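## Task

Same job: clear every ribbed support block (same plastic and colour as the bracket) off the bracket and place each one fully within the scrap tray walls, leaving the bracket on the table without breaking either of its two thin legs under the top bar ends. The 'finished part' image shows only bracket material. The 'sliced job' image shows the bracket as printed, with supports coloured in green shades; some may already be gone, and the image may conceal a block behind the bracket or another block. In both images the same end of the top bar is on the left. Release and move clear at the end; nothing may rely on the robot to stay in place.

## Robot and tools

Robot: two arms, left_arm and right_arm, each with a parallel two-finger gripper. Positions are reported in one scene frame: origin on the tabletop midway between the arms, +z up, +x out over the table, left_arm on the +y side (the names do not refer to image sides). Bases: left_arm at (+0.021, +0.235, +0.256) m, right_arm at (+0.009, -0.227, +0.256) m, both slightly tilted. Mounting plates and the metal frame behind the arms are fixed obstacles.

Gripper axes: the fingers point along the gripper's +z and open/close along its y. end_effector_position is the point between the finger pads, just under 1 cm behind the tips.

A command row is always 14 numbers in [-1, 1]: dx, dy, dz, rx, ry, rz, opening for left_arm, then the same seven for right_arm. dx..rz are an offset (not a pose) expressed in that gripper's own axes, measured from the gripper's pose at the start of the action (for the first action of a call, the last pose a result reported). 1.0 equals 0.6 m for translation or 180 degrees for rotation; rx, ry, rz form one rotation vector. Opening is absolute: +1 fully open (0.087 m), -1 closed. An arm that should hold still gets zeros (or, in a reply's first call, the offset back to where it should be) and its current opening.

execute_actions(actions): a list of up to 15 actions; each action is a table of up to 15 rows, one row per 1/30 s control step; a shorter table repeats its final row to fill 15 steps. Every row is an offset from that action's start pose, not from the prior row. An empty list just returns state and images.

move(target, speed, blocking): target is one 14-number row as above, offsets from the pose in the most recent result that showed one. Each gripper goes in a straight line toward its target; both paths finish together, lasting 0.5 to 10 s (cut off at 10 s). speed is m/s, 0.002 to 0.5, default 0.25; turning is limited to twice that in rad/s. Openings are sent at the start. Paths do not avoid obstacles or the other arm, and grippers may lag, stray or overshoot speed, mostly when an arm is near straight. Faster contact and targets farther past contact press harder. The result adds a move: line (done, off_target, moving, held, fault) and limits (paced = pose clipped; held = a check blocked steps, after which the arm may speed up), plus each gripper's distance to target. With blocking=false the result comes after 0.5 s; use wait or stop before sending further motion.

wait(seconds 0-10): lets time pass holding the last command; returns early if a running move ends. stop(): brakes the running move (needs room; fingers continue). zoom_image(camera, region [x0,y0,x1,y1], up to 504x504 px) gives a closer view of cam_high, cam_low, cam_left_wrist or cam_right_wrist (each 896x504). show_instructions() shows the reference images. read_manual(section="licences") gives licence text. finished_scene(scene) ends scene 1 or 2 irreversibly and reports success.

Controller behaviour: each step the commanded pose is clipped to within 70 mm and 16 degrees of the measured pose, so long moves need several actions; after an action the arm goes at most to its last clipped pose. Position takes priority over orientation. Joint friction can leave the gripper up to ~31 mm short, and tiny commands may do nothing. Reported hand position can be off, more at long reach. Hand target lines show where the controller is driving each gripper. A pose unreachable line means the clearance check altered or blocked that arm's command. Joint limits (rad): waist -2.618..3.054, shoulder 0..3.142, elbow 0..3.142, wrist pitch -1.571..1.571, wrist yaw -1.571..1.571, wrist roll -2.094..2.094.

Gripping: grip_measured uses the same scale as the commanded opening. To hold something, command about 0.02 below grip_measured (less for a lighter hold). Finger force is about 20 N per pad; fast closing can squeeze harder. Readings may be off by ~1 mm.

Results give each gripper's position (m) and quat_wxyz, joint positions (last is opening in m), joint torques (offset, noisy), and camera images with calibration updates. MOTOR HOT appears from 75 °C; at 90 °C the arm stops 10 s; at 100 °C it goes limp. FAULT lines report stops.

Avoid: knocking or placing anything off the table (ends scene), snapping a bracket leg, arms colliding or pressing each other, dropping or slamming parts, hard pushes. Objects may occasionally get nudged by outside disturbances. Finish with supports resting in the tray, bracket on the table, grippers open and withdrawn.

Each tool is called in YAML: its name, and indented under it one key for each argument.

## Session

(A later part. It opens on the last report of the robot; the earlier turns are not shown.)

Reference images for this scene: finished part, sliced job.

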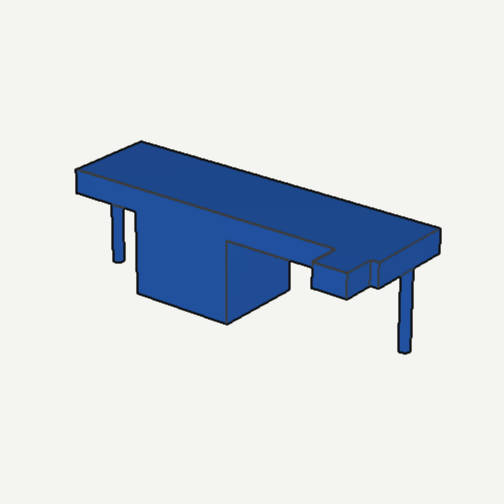

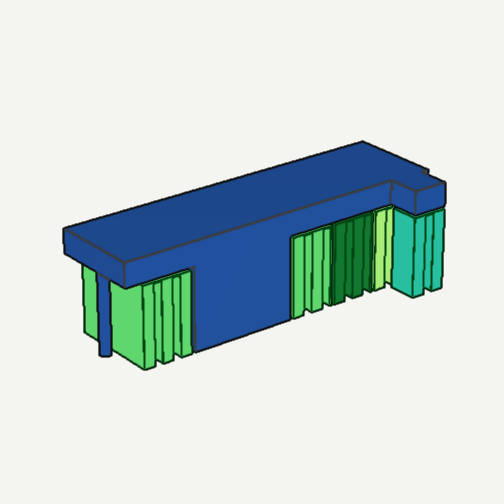

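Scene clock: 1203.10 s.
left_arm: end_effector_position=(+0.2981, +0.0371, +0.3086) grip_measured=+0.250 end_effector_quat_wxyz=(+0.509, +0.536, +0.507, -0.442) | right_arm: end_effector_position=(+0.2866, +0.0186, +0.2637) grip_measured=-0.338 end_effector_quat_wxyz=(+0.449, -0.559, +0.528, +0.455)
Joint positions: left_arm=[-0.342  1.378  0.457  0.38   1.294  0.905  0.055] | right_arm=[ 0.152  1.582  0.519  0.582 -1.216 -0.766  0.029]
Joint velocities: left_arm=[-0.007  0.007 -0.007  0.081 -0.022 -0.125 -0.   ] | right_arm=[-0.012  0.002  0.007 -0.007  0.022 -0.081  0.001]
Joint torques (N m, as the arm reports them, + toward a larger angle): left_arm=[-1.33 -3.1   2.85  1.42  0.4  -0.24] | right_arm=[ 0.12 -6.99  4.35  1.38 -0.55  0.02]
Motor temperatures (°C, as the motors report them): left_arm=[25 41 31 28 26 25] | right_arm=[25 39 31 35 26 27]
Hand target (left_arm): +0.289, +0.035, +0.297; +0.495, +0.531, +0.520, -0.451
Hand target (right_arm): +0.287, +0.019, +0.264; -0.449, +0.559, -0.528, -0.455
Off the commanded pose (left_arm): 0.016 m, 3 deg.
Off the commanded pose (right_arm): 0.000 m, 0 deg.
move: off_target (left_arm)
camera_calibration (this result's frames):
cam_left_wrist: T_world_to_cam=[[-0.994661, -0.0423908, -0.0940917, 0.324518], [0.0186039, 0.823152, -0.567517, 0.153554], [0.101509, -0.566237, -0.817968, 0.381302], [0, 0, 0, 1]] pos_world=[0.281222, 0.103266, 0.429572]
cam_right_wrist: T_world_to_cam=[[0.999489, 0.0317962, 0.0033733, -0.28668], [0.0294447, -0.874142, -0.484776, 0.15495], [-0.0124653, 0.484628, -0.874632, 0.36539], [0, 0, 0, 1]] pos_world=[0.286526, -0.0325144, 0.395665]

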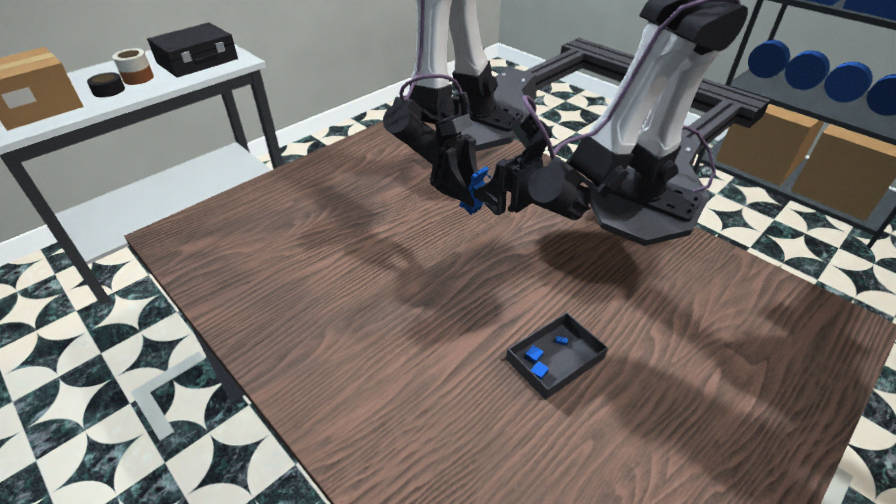

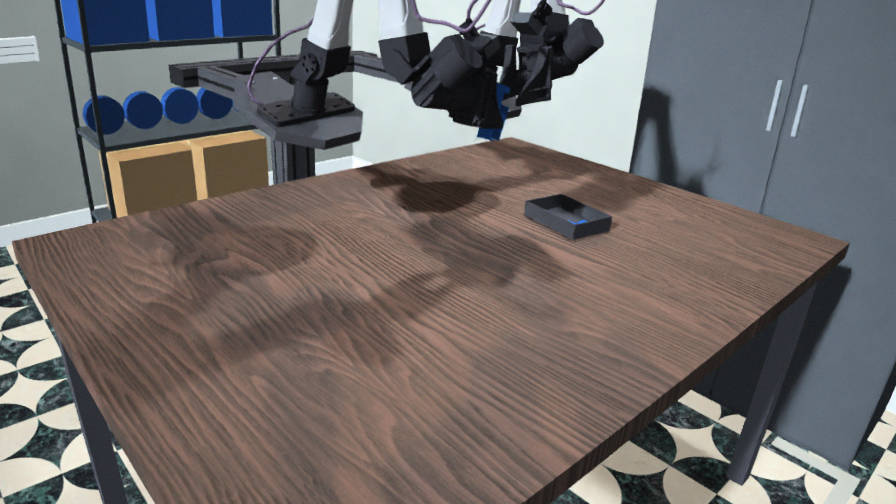

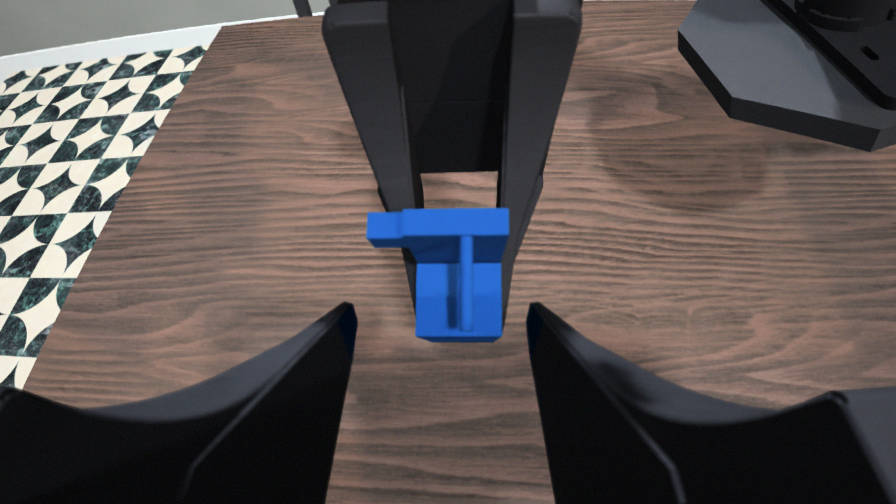

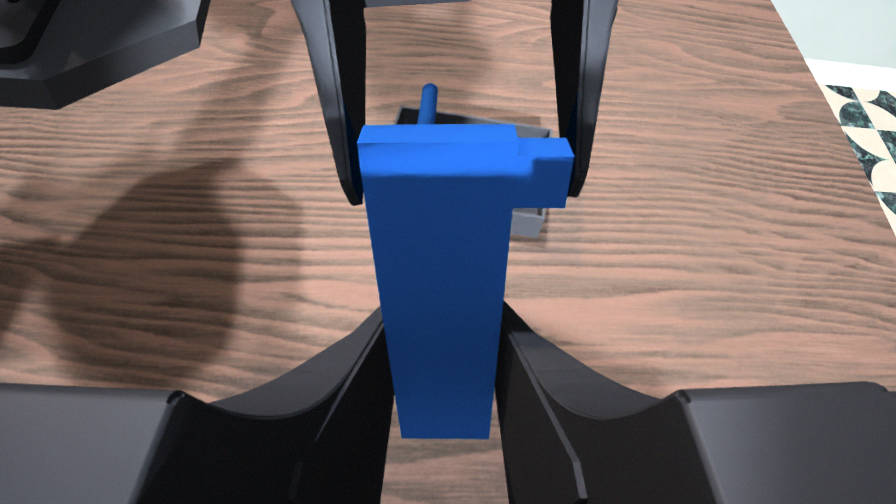

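move:
  target: [0.0300, -0.0242, 0.0217, 0.0026, 0.0102, -0.0135, 0.25, 0, 0, 0, 0, 0, 0, -0.40]
  speed: 0.04

zoom_image:
  camera: "cam_left_wrist"
  region: [320, 150, 580, 400]

Scene clock: 1231.67 s.
left_arm: end_effector_position=(+0.2956, +0.0270, +0.3005) grip_measured=+0.250 end_effector_quat_wxyz=(+0.505, +0.539, +0.513, -0.437) | right_arm: end_effector_position=(+0.2866, +0.0186, +0.2637) grip_measured=-0.338 end_effector_quat_wxyz=(+0.449, -0.559, +0.528, +0.455)
Joint positions: left_arm=[-0.389  1.41   0.433  0.478  1.238  0.856  0.055] | right_arm=[ 0.152  1.582  0.519  0.582 -1.216 -0.766  0.029]
Joint velocities: left_arm=[ 0.002 -0.002  0.017  0.037 -0.037 -0.037 -0.001] | right_arm=[ 0.002 -0.002 -0.032 -0.066  0.022 -0.051  0.001]
Joint torques (N m, as the arm reports them, + toward a larger angle): left_arm=[-1.41 -3.16  2.7   1.42  0.37 -0.21] | right_arm=[ 0.09 -6.97  4.34  1.38 -0.54  0.03]
Motor temperatures (°C, as the motors report them): left_arm=[25 38 31 29 26 25] | right_arm=[25 39 30 35 26 27]
Hand target (left_arm): +0.286, +0.025, +0.289; +0.490, +0.535, +0.525, -0.446
Hand target (right_arm): +0.287, +0.019, +0.264; -0.449, +0.559, -0.528, -0.455
Off the commanded pose (left_arm): 0.016 m, 3 deg.
Off the commanded pose (right_arm): 0.000 m, 0 deg.
move: off_target (left_arm)
camera_calibration (this result's frames):
cam_left_wrist: T_world_to_cam=[[-0.994671, -0.0444087, -0.0930464, 0.320611], [0.0145775, 0.832837, -0.553327, 0.154006], [0.102065, -0.551734, -0.827751, 0.371615], [0, 0, 0, 1]] pos_world=[0.278728, 0.0910087, 0.422653]
cam_right_wrist: T_world_to_cam=[[0.999489, 0.0317962, 0.0033733, -0.28668], [0.0294447, -0.874142, -0.484776, 0.15495], [-0.0124653, 0.484628, -0.874632, 0.36539], [0, 0, 0, 1]] pos_world=[0.286526, -0.0325144, 0.395665]

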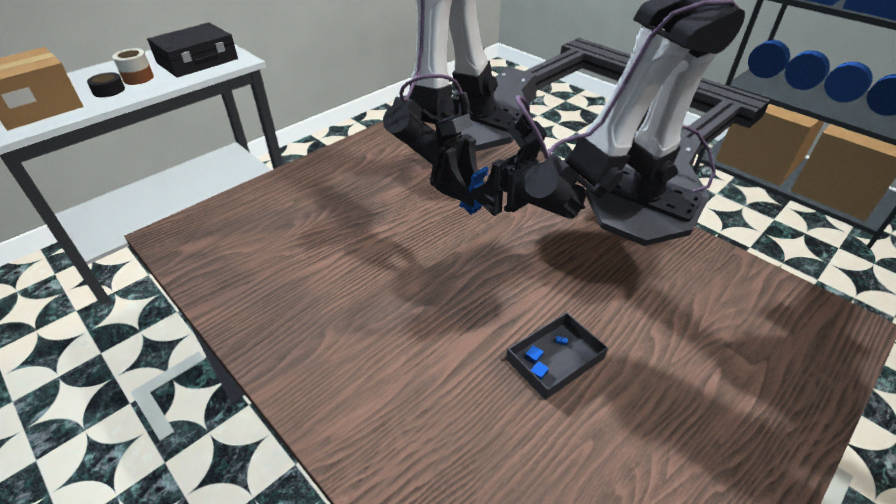

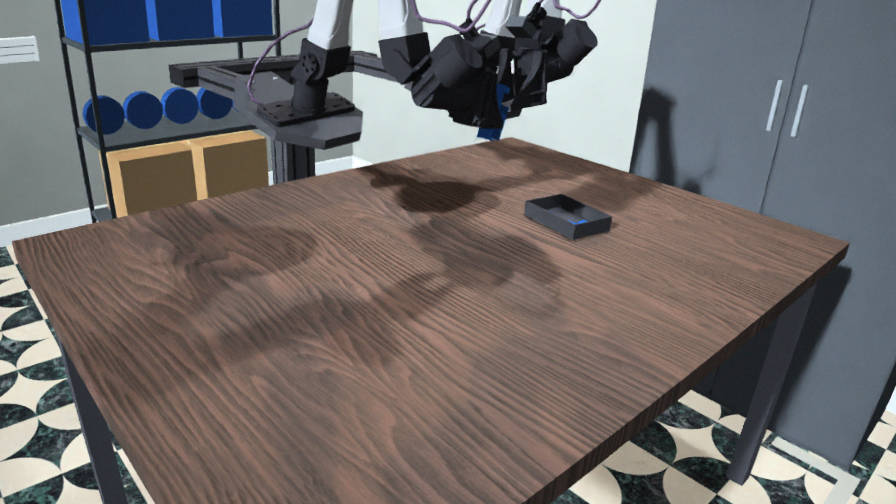

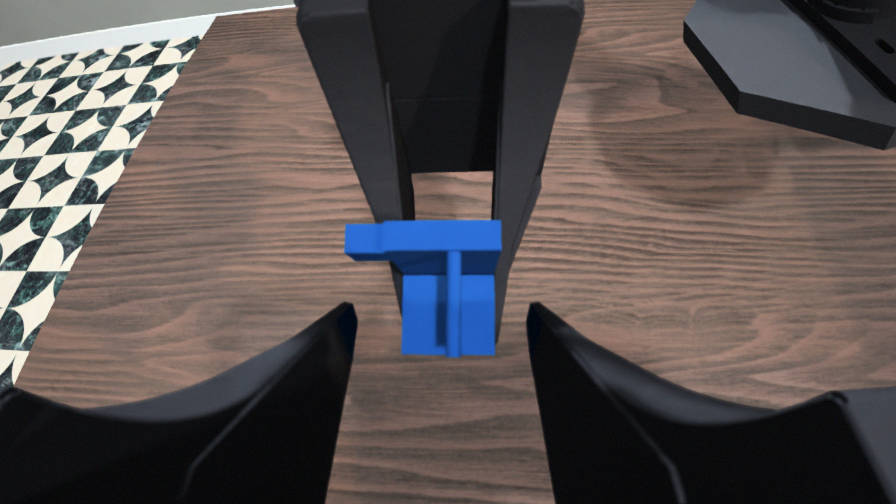

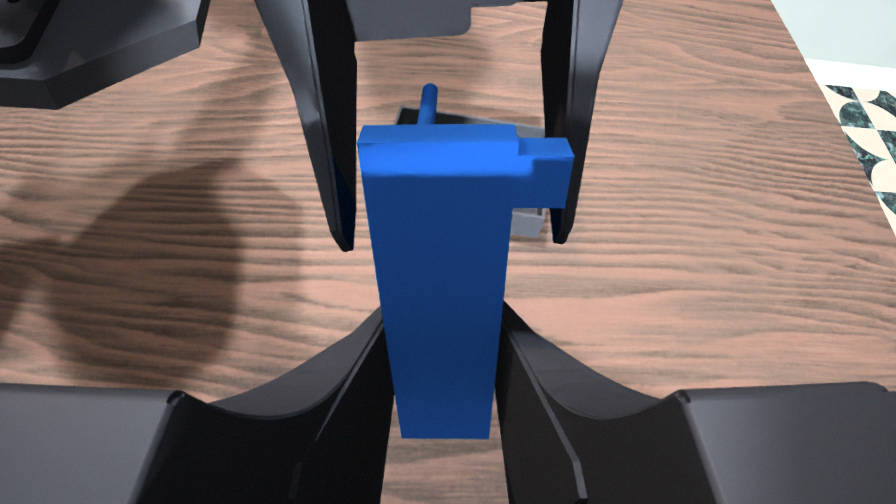

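Region (320, 150, 580, 400) of cam_left_wrist's 896x504 image, scaled by 1.938, with more detail than that image has; it fills the top 485 rows of this view, and the rest is white.

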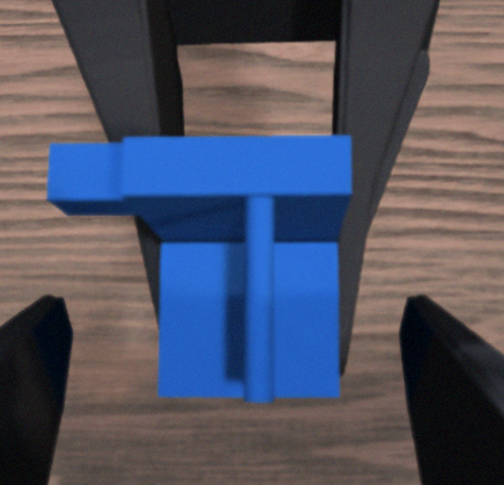

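move:
  target: [0.0222, -0.0214, 0.0097, 0.0035, 0.0045, -0.0236, 0.25, 0, 0, 0, 0, 0, 0, -0.40]
  speed: 0.03

zoom_image:
  camera: "cam_left_wrist"
  region: [320, 150, 580, 400]

Scene clock: 1251.83 s.
left_arm: end_effector_position=(+0.2956, +0.0239, +0.2987) grip_measured=+0.250 end_effector_quat_wxyz=(+0.499, +0.532, +0.520, -0.444) | right_arm: end_effector_position=(+0.2866, +0.0186, +0.2637) grip_measured=-0.338 end_effector_quat_wxyz=(+0.449, -0.559, +0.528, +0.455)
Joint positions: left_arm=[-0.4    1.429  0.433  0.512  1.229  0.811  0.055] | right_arm=[ 0.152  1.582  0.519  0.582 -1.216 -0.766  0.029]
Joint velocities: left_arm=[ 0.002  0.002 -0.007  0.022 -0.022  0.007 -0.   ] | right_arm=[-0.002 -0.002  0.007 -0.007 -0.051  0.022  0.001]
Joint torques (N m, as the arm reports them, + toward a larger angle): left_arm=[-1.44 -3.31  2.34  1.4   0.35 -0.22] | right_arm=[ 0.05 -6.99  4.36  1.35 -0.55  0.04]
Motor temperatures (°C, as the motors report them): left_arm=[25 36 31 30 26 25] | right_arm=[25 39 30 35 26 27]
Hand target (left_arm): +0.284, +0.023, +0.286; +0.482, +0.526, +0.534, -0.454
Hand target (right_arm): +0.287, +0.019, +0.264; -0.449, +0.559, -0.528, -0.455
Off the commanded pose (left_arm): 0.017 m, 3 deg.
Off the commanded pose (right_arm): 0.000 m, 0 deg.
move: off_target (left_arm)
camera_calibration (this result's frames):
cam_left_wrist: T_world_to_cam=[[-0.996758, -0.0477997, -0.0647137, 0.31255], [-0.00385133, 0.831794, -0.555071, 0.161534], [0.0803606, -0.553022, -0.829282, 0.375275], [0, 0, 0, 1]] pos_world=[0.282002, 0.0881122, 0.421097]
cam_right_wrist: T_world_to_cam=[[0.999489, 0.0317962, 0.0033733, -0.28668], [0.0294447, -0.874142, -0.484776, 0.15495], [-0.0124653, 0.484628, -0.874632, 0.36539], [0, 0, 0, 1]] pos_world=[0.286526, -0.0325144, 0.395665]

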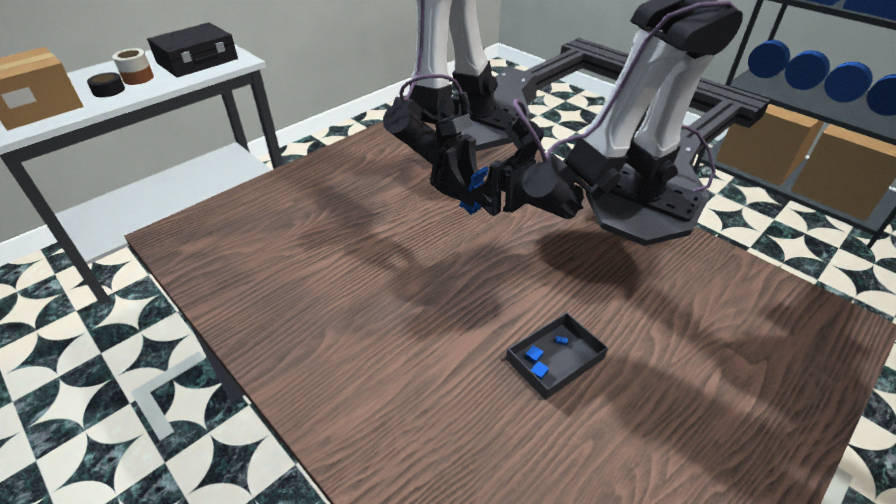

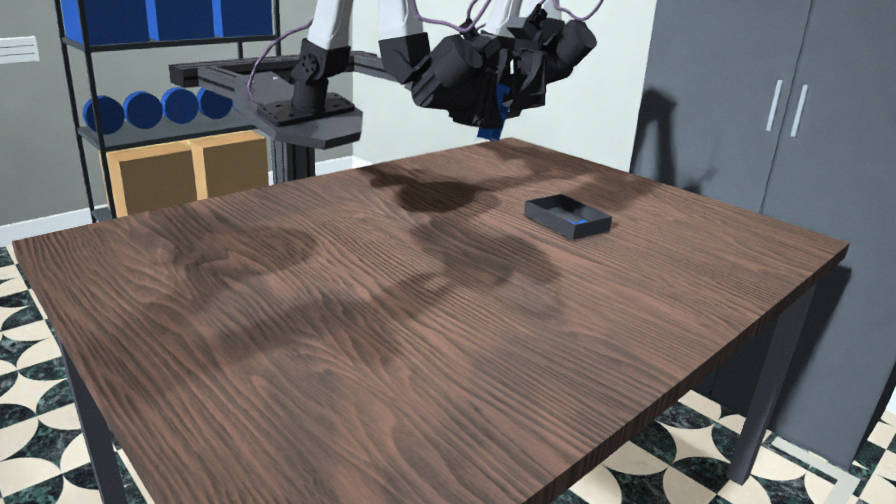

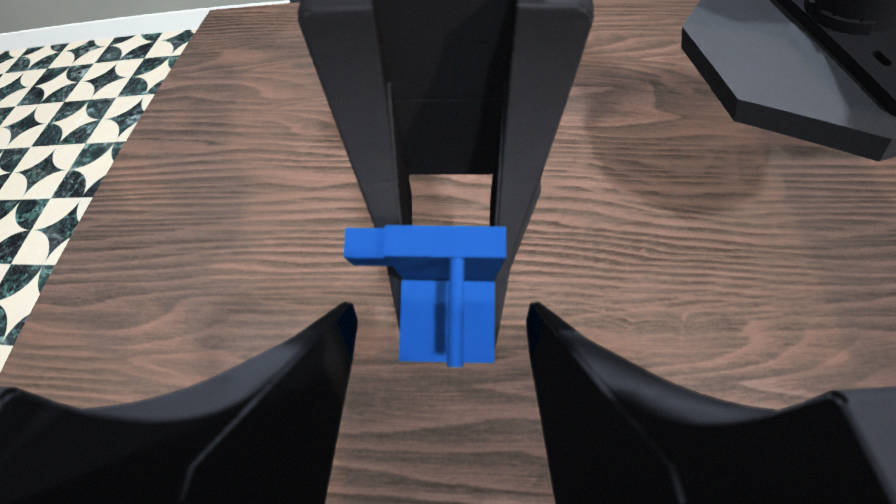

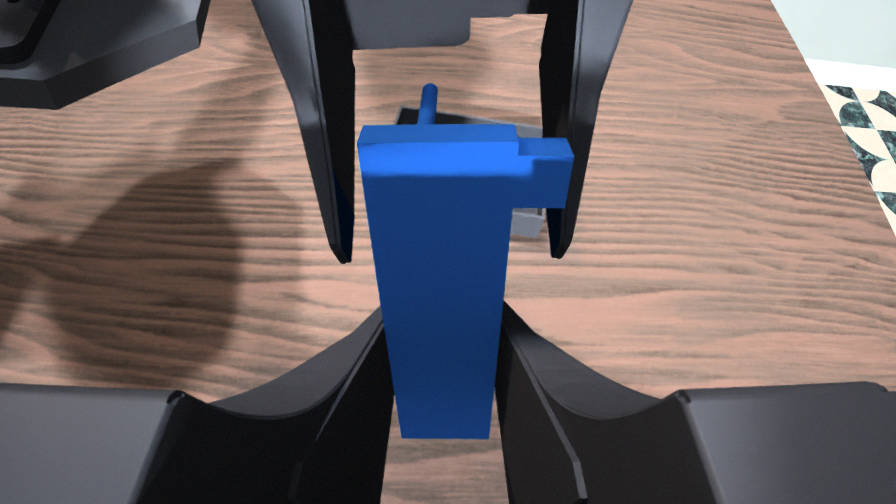

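Region (320, 150, 580, 400) of cam_left_wrist's 896x504 image, scaled by 1.938, with more detail than that image has; it fills the top 485 rows of this view, and the rest is white.

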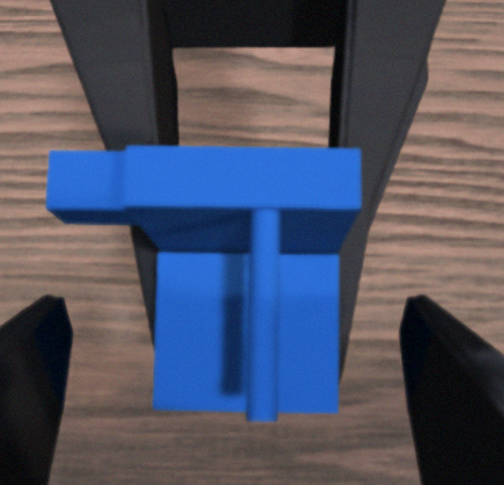

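execute_actions:
  actions:
    - [[0.0203,-0.0222,0.00425,0.0032,0.0050,-0.0232,0.1,0,0,0,0,0,0,-0.40]]

zoom_image:
  camera: "cam_left_wrist"
  region: [320, 150, 580, 400]

Scene clock: 1278.40 s.
left_arm: end_effector_position=(+0.2951, +0.0239, +0.2987) grip_measured=+0.100 end_effector_quat_wxyz=(+0.494, +0.525, +0.527, -0.450) | right_arm: end_effector_position=(+0.2866, +0.0186, +0.2637) grip_measured=-0.338 end_effector_quat_wxyz=(+0.449, -0.559, +0.528, +0.455)
Joint positions: left_arm=[-0.4    1.429  0.433  0.515  1.227  0.783  0.048] | right_arm=[ 0.152  1.582  0.519  0.582 -1.216 -0.766  0.029]
Joint velocities: left_arm=[ 0.007 -0.007  0.007  0.051 -0.066  0.007  0.   ] | right_arm=[-0.007  0.012 -0.002  0.007  0.022  0.095 -0.   ]
Joint torques (N m, as the arm reports them, + toward a larger angle): left_arm=[-1.43 -3.31  2.21  1.44  0.35 -0.24] | right_arm=[ 0.06 -6.9   4.37  1.36 -0.53  0.03]
Motor temperatures (°C, as the motors report them): left_arm=[25 35 31 31 26 25] | right_arm=[25 39 30 35 26 27]
Hand target (left_arm): +0.283, +0.023, +0.286; +0.475, +0.519, +0.541, -0.460
Hand target (right_arm): +0.287, +0.019, +0.264; -0.449, +0.559, -0.528, -0.455
Off the commanded pose (left_arm): 0.018 m, 3 deg.
Off the commanded pose (right_arm): 0.000 m, 0 deg.
camera_calibration (this result's frames):
cam_left_wrist: T_world_to_cam=[[-0.997809, -0.0525926, -0.0401459, 0.305121], [-0.0214777, 0.831369, -0.555306, 0.166823], [0.062581, -0.553227, -0.830677, 0.380999], [0, 0, 0, 1]] pos_world=[0.284192, 0.0881346, 0.421374]
cam_right_wrist: T_world_to_cam=[[0.999489, 0.0317962, 0.0033733, -0.28668], [0.0294447, -0.874142, -0.484776, 0.15495], [-0.0124653, 0.484628, -0.874632, 0.36539], [0, 0, 0, 1]] pos_world=[0.286526, -0.0325144, 0.395665]

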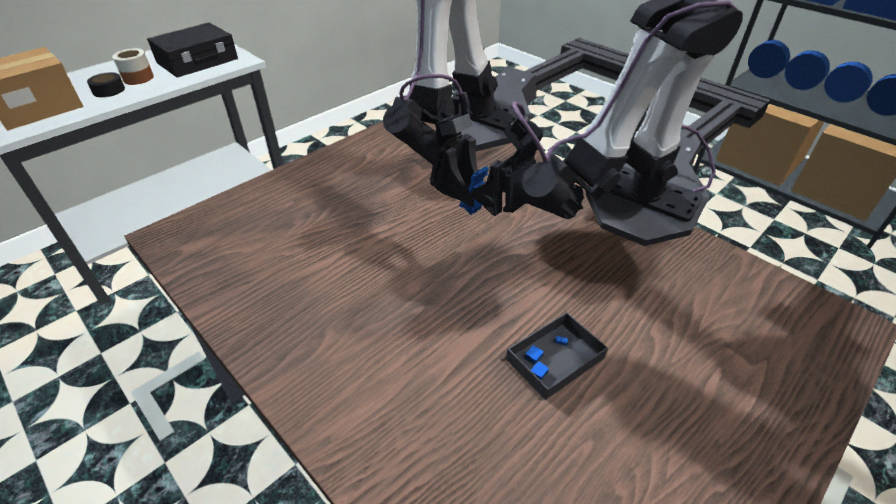

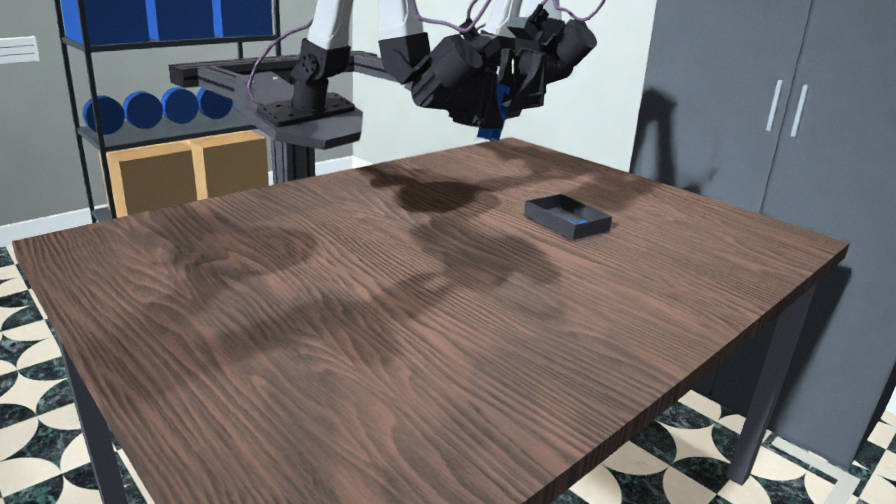

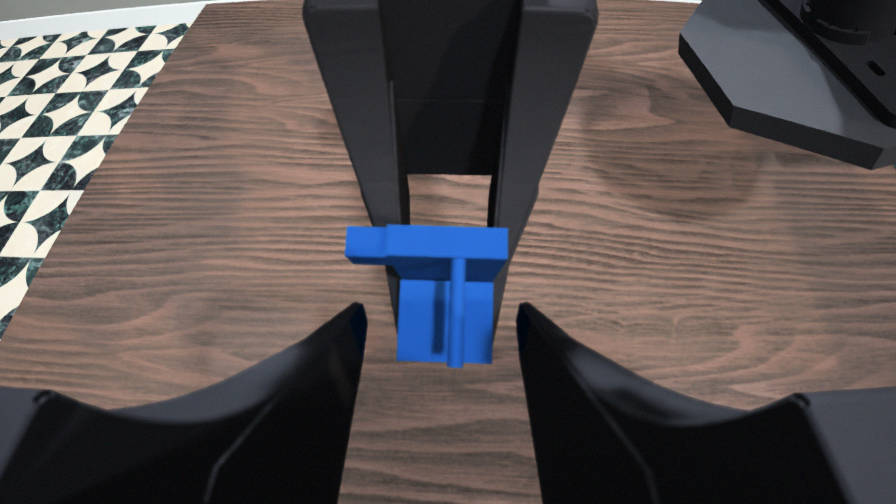

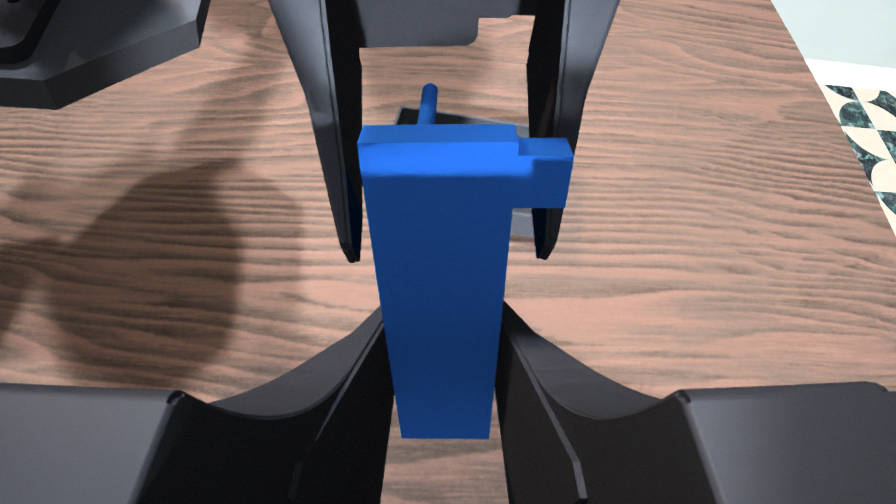

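Region (320, 150, 580, 400) of cam_left_wrist's 896x504 image, scaled by 1.938, with more detail than that image has; it fills the top 485 rows of this view, and the rest is white.

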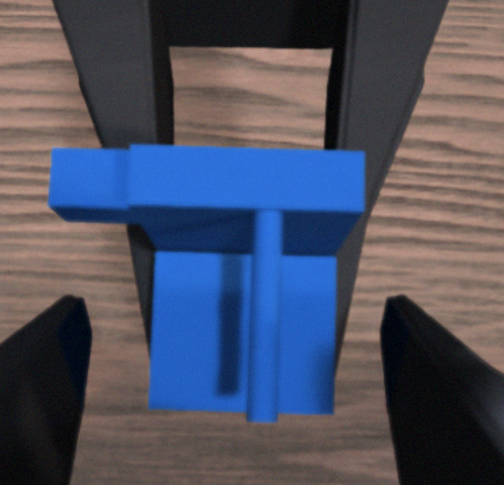

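execute_actions:
  actions:
    - [[0.0181,-0.0252,0.0060,0.0092,0.0003,-0.0153,-0.05,0,0,0,0,0,0,-0.40]]

zoom_image:
  camera: "cam_left_wrist"
  region: [320, 150, 580, 400]

Scene clock: 1302.13 s.
left_arm: end_effector_position=(+0.2944, +0.0236, +0.2993) grip_measured=-0.050 end_effector_quat_wxyz=(+0.494, +0.525, +0.526, -0.452) | right_arm: end_effector_position=(+0.2866, +0.0186, +0.2637) grip_measured=-0.338 end_effector_quat_wxyz=(+0.449, -0.559, +0.528, +0.455)
Joint positions: left_arm=[-0.4    1.429  0.433  0.515  1.232  0.782  0.042] | right_arm=[ 0.152  1.582  0.519  0.582 -1.216 -0.766  0.029]
Joint velocities: left_arm=[ 0.012  0.002  0.012  0.081 -0.022 -0.022  0.   ] | right_arm=[-0.007 -0.002 -0.007 -0.081  0.007  0.007  0.   ]
Joint torques (N m, as the arm reports them, + toward a larger angle): left_arm=[-1.55 -2.91  2.55  1.43  0.52 -0.18] | right_arm=[ 0.09 -7.04  4.33  1.36 -0.55  0.04]
Motor temperatures (°C, as the motors report them): left_arm=[25 34 30 31 26 25] | right_arm=[25 39 30 35 26 27]
Hand target (left_arm): +0.280, +0.021, +0.287; +0.475, +0.520, +0.534, -0.469
Hand target (right_arm): +0.287, +0.019, +0.264; -0.449, +0.559, -0.528, -0.455
Off the commanded pose (left_arm): 0.019 m, 3 deg.
Off the commanded pose (right_arm): 0.000 m, 0 deg.
camera_calibration (this result's frames):
cam_left_wrist: T_world_to_cam=[[-0.998056, -0.0489395, -0.0385781, 0.303922], [-0.0190888, 0.829405, -0.558321, 0.167605], [0.0593208, -0.5565, -0.828727, 0.381862], [0, 0, 0, 1]] pos_world=[0.283878, 0.0883672, 0.421761]
cam_right_wrist: T_world_to_cam=[[0.999489, 0.0317962, 0.0033733, -0.28668], [0.0294447, -0.874142, -0.484776, 0.15495], [-0.0124653, 0.484628, -0.874632, 0.36539], [0, 0, 0, 1]] pos_world=[0.286526, -0.0325144, 0.395665]

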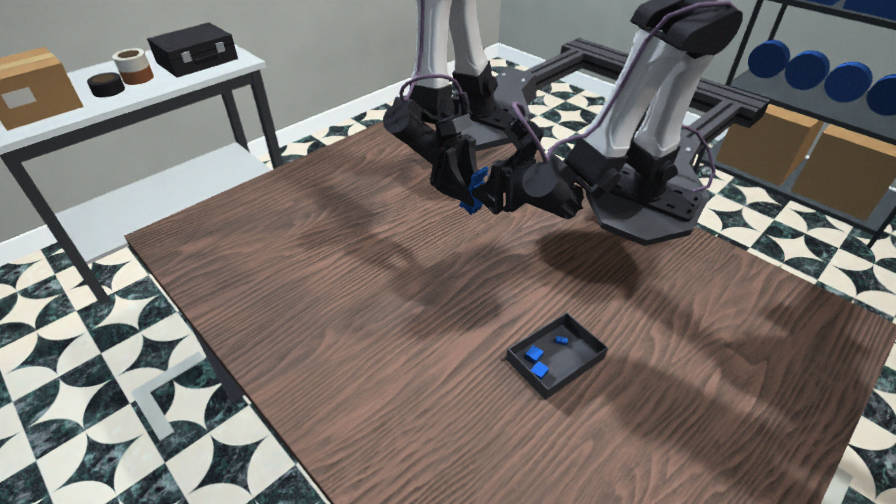

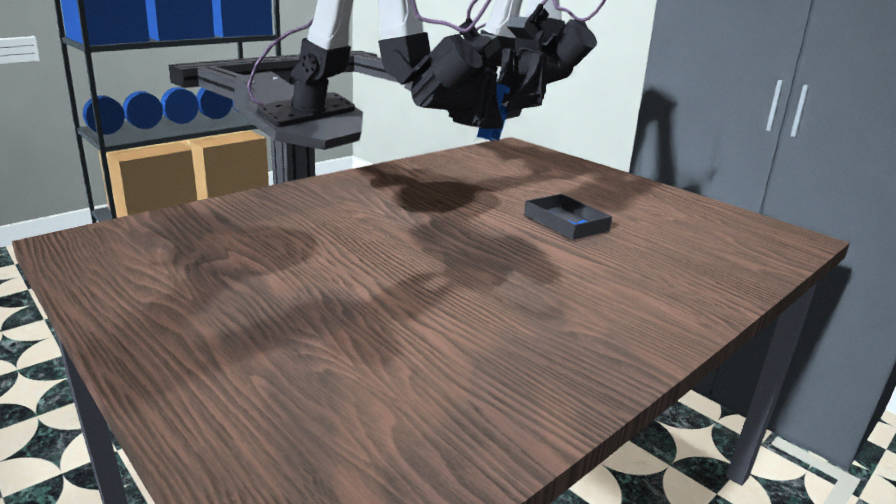

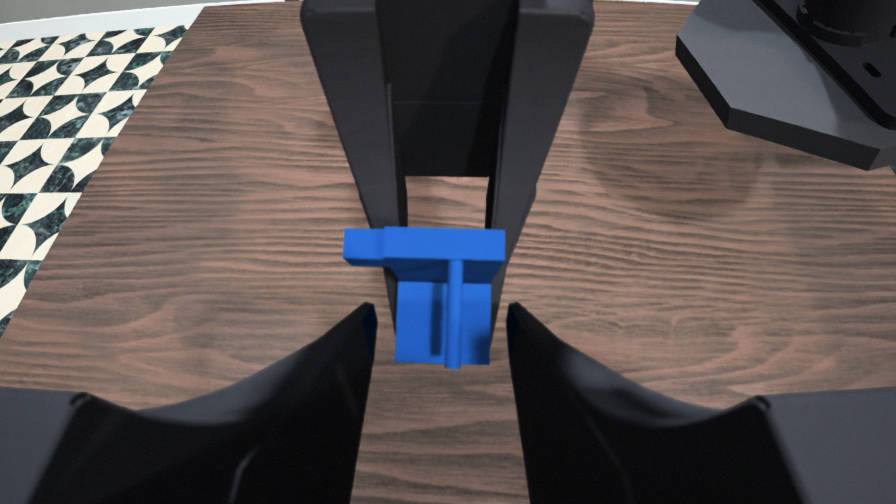

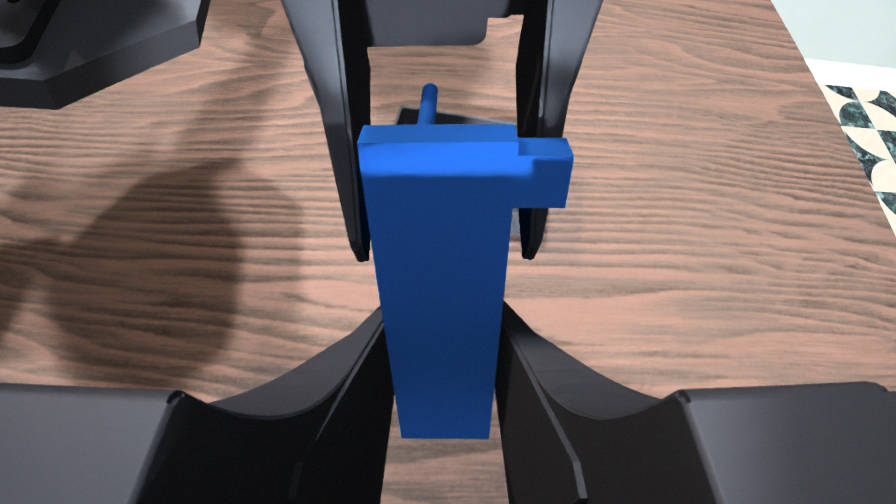

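Region (320, 150, 580, 400) of cam_left_wrist's 896x504 image, scaled by 1.938, with more detail than that image has; it fills the top 485 rows of this view, and the rest is white.

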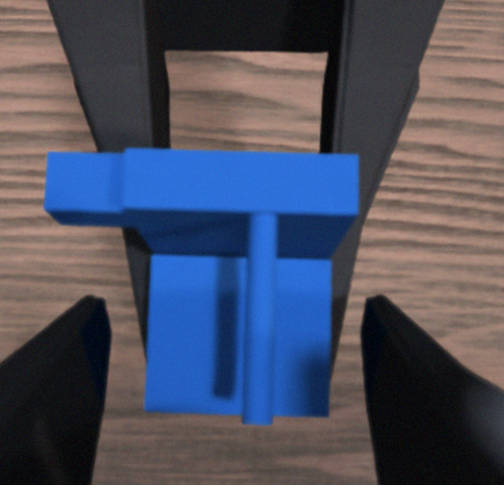

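execute_actions:
  actions:
    - [[0.0196,-0.0239,0.0057,0.0082,0.0018,-0.0152,-0.05,0,0,0,0,0,0,-0.40],[0.0200,-0.0238,0.0058,0.0082,0.0018,-0.0152,-0.05,0,0,0,0,0,0,-0.40],[0.0204,-0.0237,0.0059,0.0082,0.0018,-0.0152,-0.05,0,0,0,0,0,0,-0.40],[0.0208,-0.0235,0.0060,0.0082,0.0018,-0.0152,-0.05,0,0,0,0,0,0,-0.40],[0.0212,-0.0234,0.0062,0.0082,0.0018,-0.0152,-0.05,0,0,0,0,0,0,-0.40],[0.0216,-0.0233,0.0063,0.0082,0.0018,-0.0152,-0.05,0,0,0,0,0,0,-0.40],[0.0220,-0.0232,0.0064,0.0082,0.0018,-0.0152,-0.05,0,0,0,0,0,0,-0.40],[0.0223,-0.0231,0.0065,0.0082,0.0018,-0.0152,-0.05,0,0,0,0,0,0,-0.40],[0.0226,-0.0230,0.0066,0.0082,0.0018,-0.0152,-0.05,0,0,0,0,0,0,-0.40]]

zoom_image:
  camera: "cam_left_wrist"
  region: [320, 150, 580, 400]

Scene clock: 1326.33 s.
left_arm: end_effector_position=(+0.2930, +0.0233, +0.2946) grip_measured=-0.050 end_effector_quat_wxyz=(+0.488, +0.522, +0.530, -0.456) | right_arm: end_effector_position=(+0.2866, +0.0186, +0.2637) grip_measured=-0.338 end_effector_quat_wxyz=(+0.449, -0.559, +0.528, +0.455)
Joint positions: left_arm=[-0.4    1.448  0.433  0.518  1.233  0.782  0.042] | right_arm=[ 0.152  1.582  0.519  0.582 -1.216 -0.766  0.029]
Joint velocities: left_arm=[-0.022 -0.002  0.002 -0.007 -0.022 -0.051  0.   ] | right_arm=[-0.022  0.002 -0.002  0.051  0.022 -0.022 -0.   ]
Joint torques (N m, as the arm reports them, + toward a larger angle): left_arm=[-1.58 -3.36  2.63  1.43  0.52 -0.16] | right_arm=[ 0.08 -7.    4.41  1.36 -0.55  0.05]
Motor temperatures (°C, as the motors report them): left_arm=[25 34 30 32 26 25] | right_arm=[25 39 30 36 26 27]
Hand target (left_arm): +0.281, +0.021, +0.285; +0.474, +0.520, +0.534, -0.469
Hand target (right_arm): +0.287, +0.019, +0.264; -0.449, +0.559, -0.528, -0.455
Off the commanded pose (left_arm): 0.015 m, 2 deg.
Off the commanded pose (right_arm): 0.000 m, 0 deg.
camera_calibration (this result's frames):
cam_left_wrist: T_world_to_cam=[[-0.998657, -0.0465332, -0.0227947, 0.29783], [-0.0260504, 0.831156, -0.555429, 0.166387], [0.0447918, -0.554089, -0.831251, 0.382784], [0, 0, 0, 1]] pos_world=[0.284618, 0.0876621, 0.417395]
cam_right_wrist: T_world_to_cam=[[0.999489, 0.0317962, 0.0033733, -0.28668], [0.0294447, -0.874142, -0.484776, 0.15495], [-0.0124653, 0.484628, -0.874632, 0.36539], [0, 0, 0, 1]] pos_world=[0.286526, -0.0325144, 0.395665]

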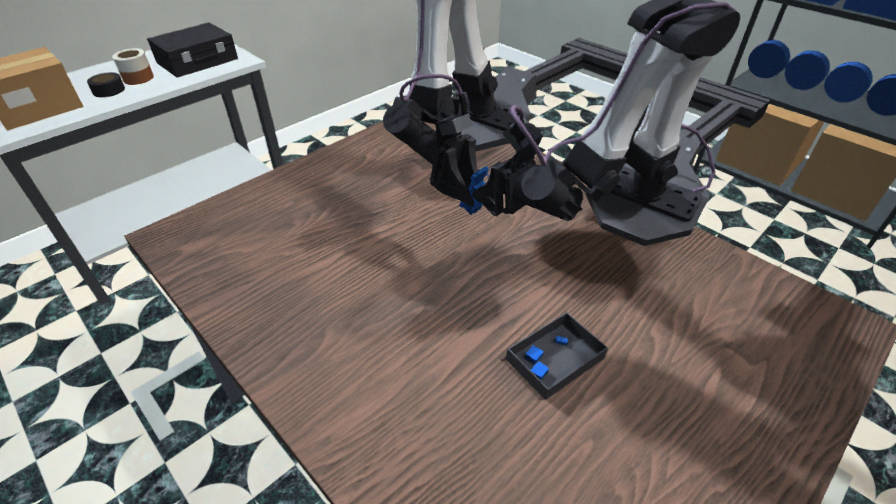

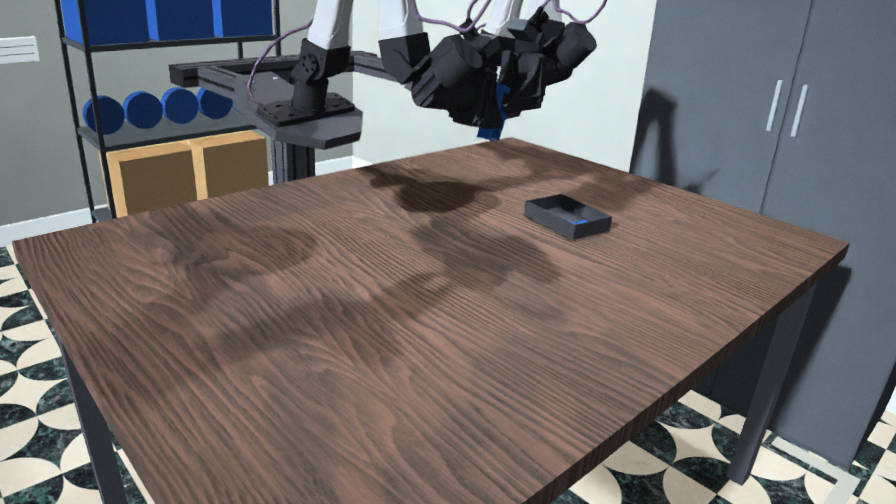

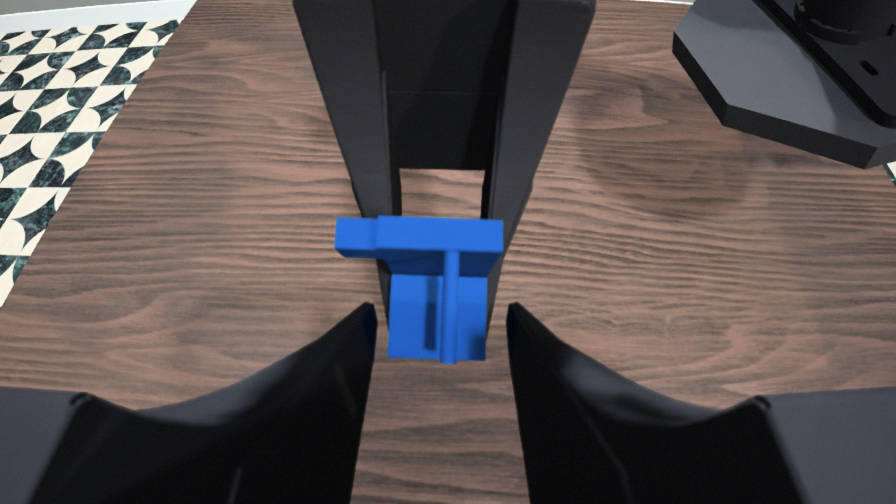

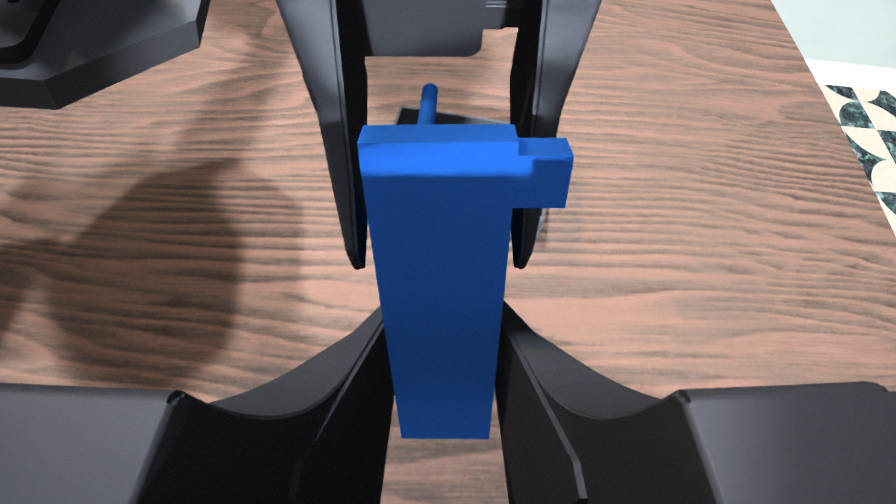

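Region (320, 150, 580, 400) of cam_left_wrist's 896x504 image, scaled by 1.938, with more detail than that image has; it fills the top 485 rows of this view, and the rest is white.

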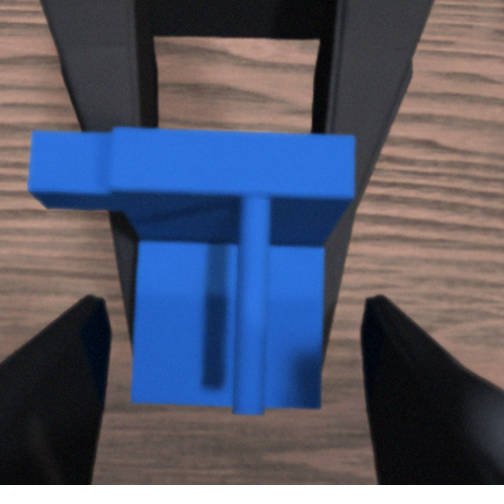

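zoom_image:
  camera: "cam_high"
  region: [440, 155, 520, 220]

zoom_image:
  camera: "cam_low"
  region: [460, 70, 550, 145]

Region (440, 155, 520, 220) of cam_high's 896x504 image, scaled by 6.300, with more detail than that image has; it fills the top 410 rows of this view, and the rest is white.

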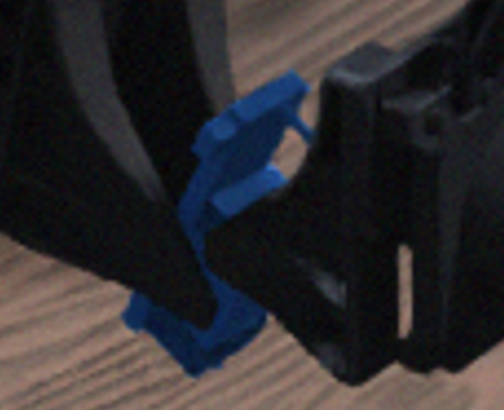

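Region (460, 70, 550, 145) of cam_low's 896x504 image, scaled by 5.600, with more detail than that image has.

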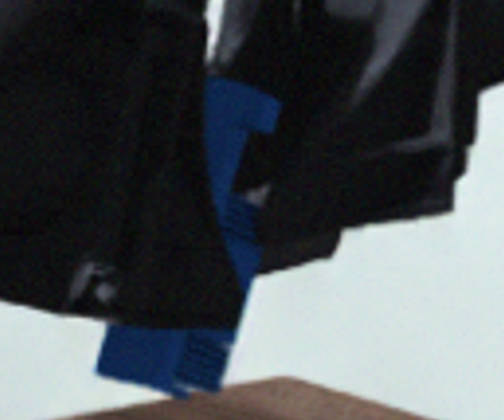

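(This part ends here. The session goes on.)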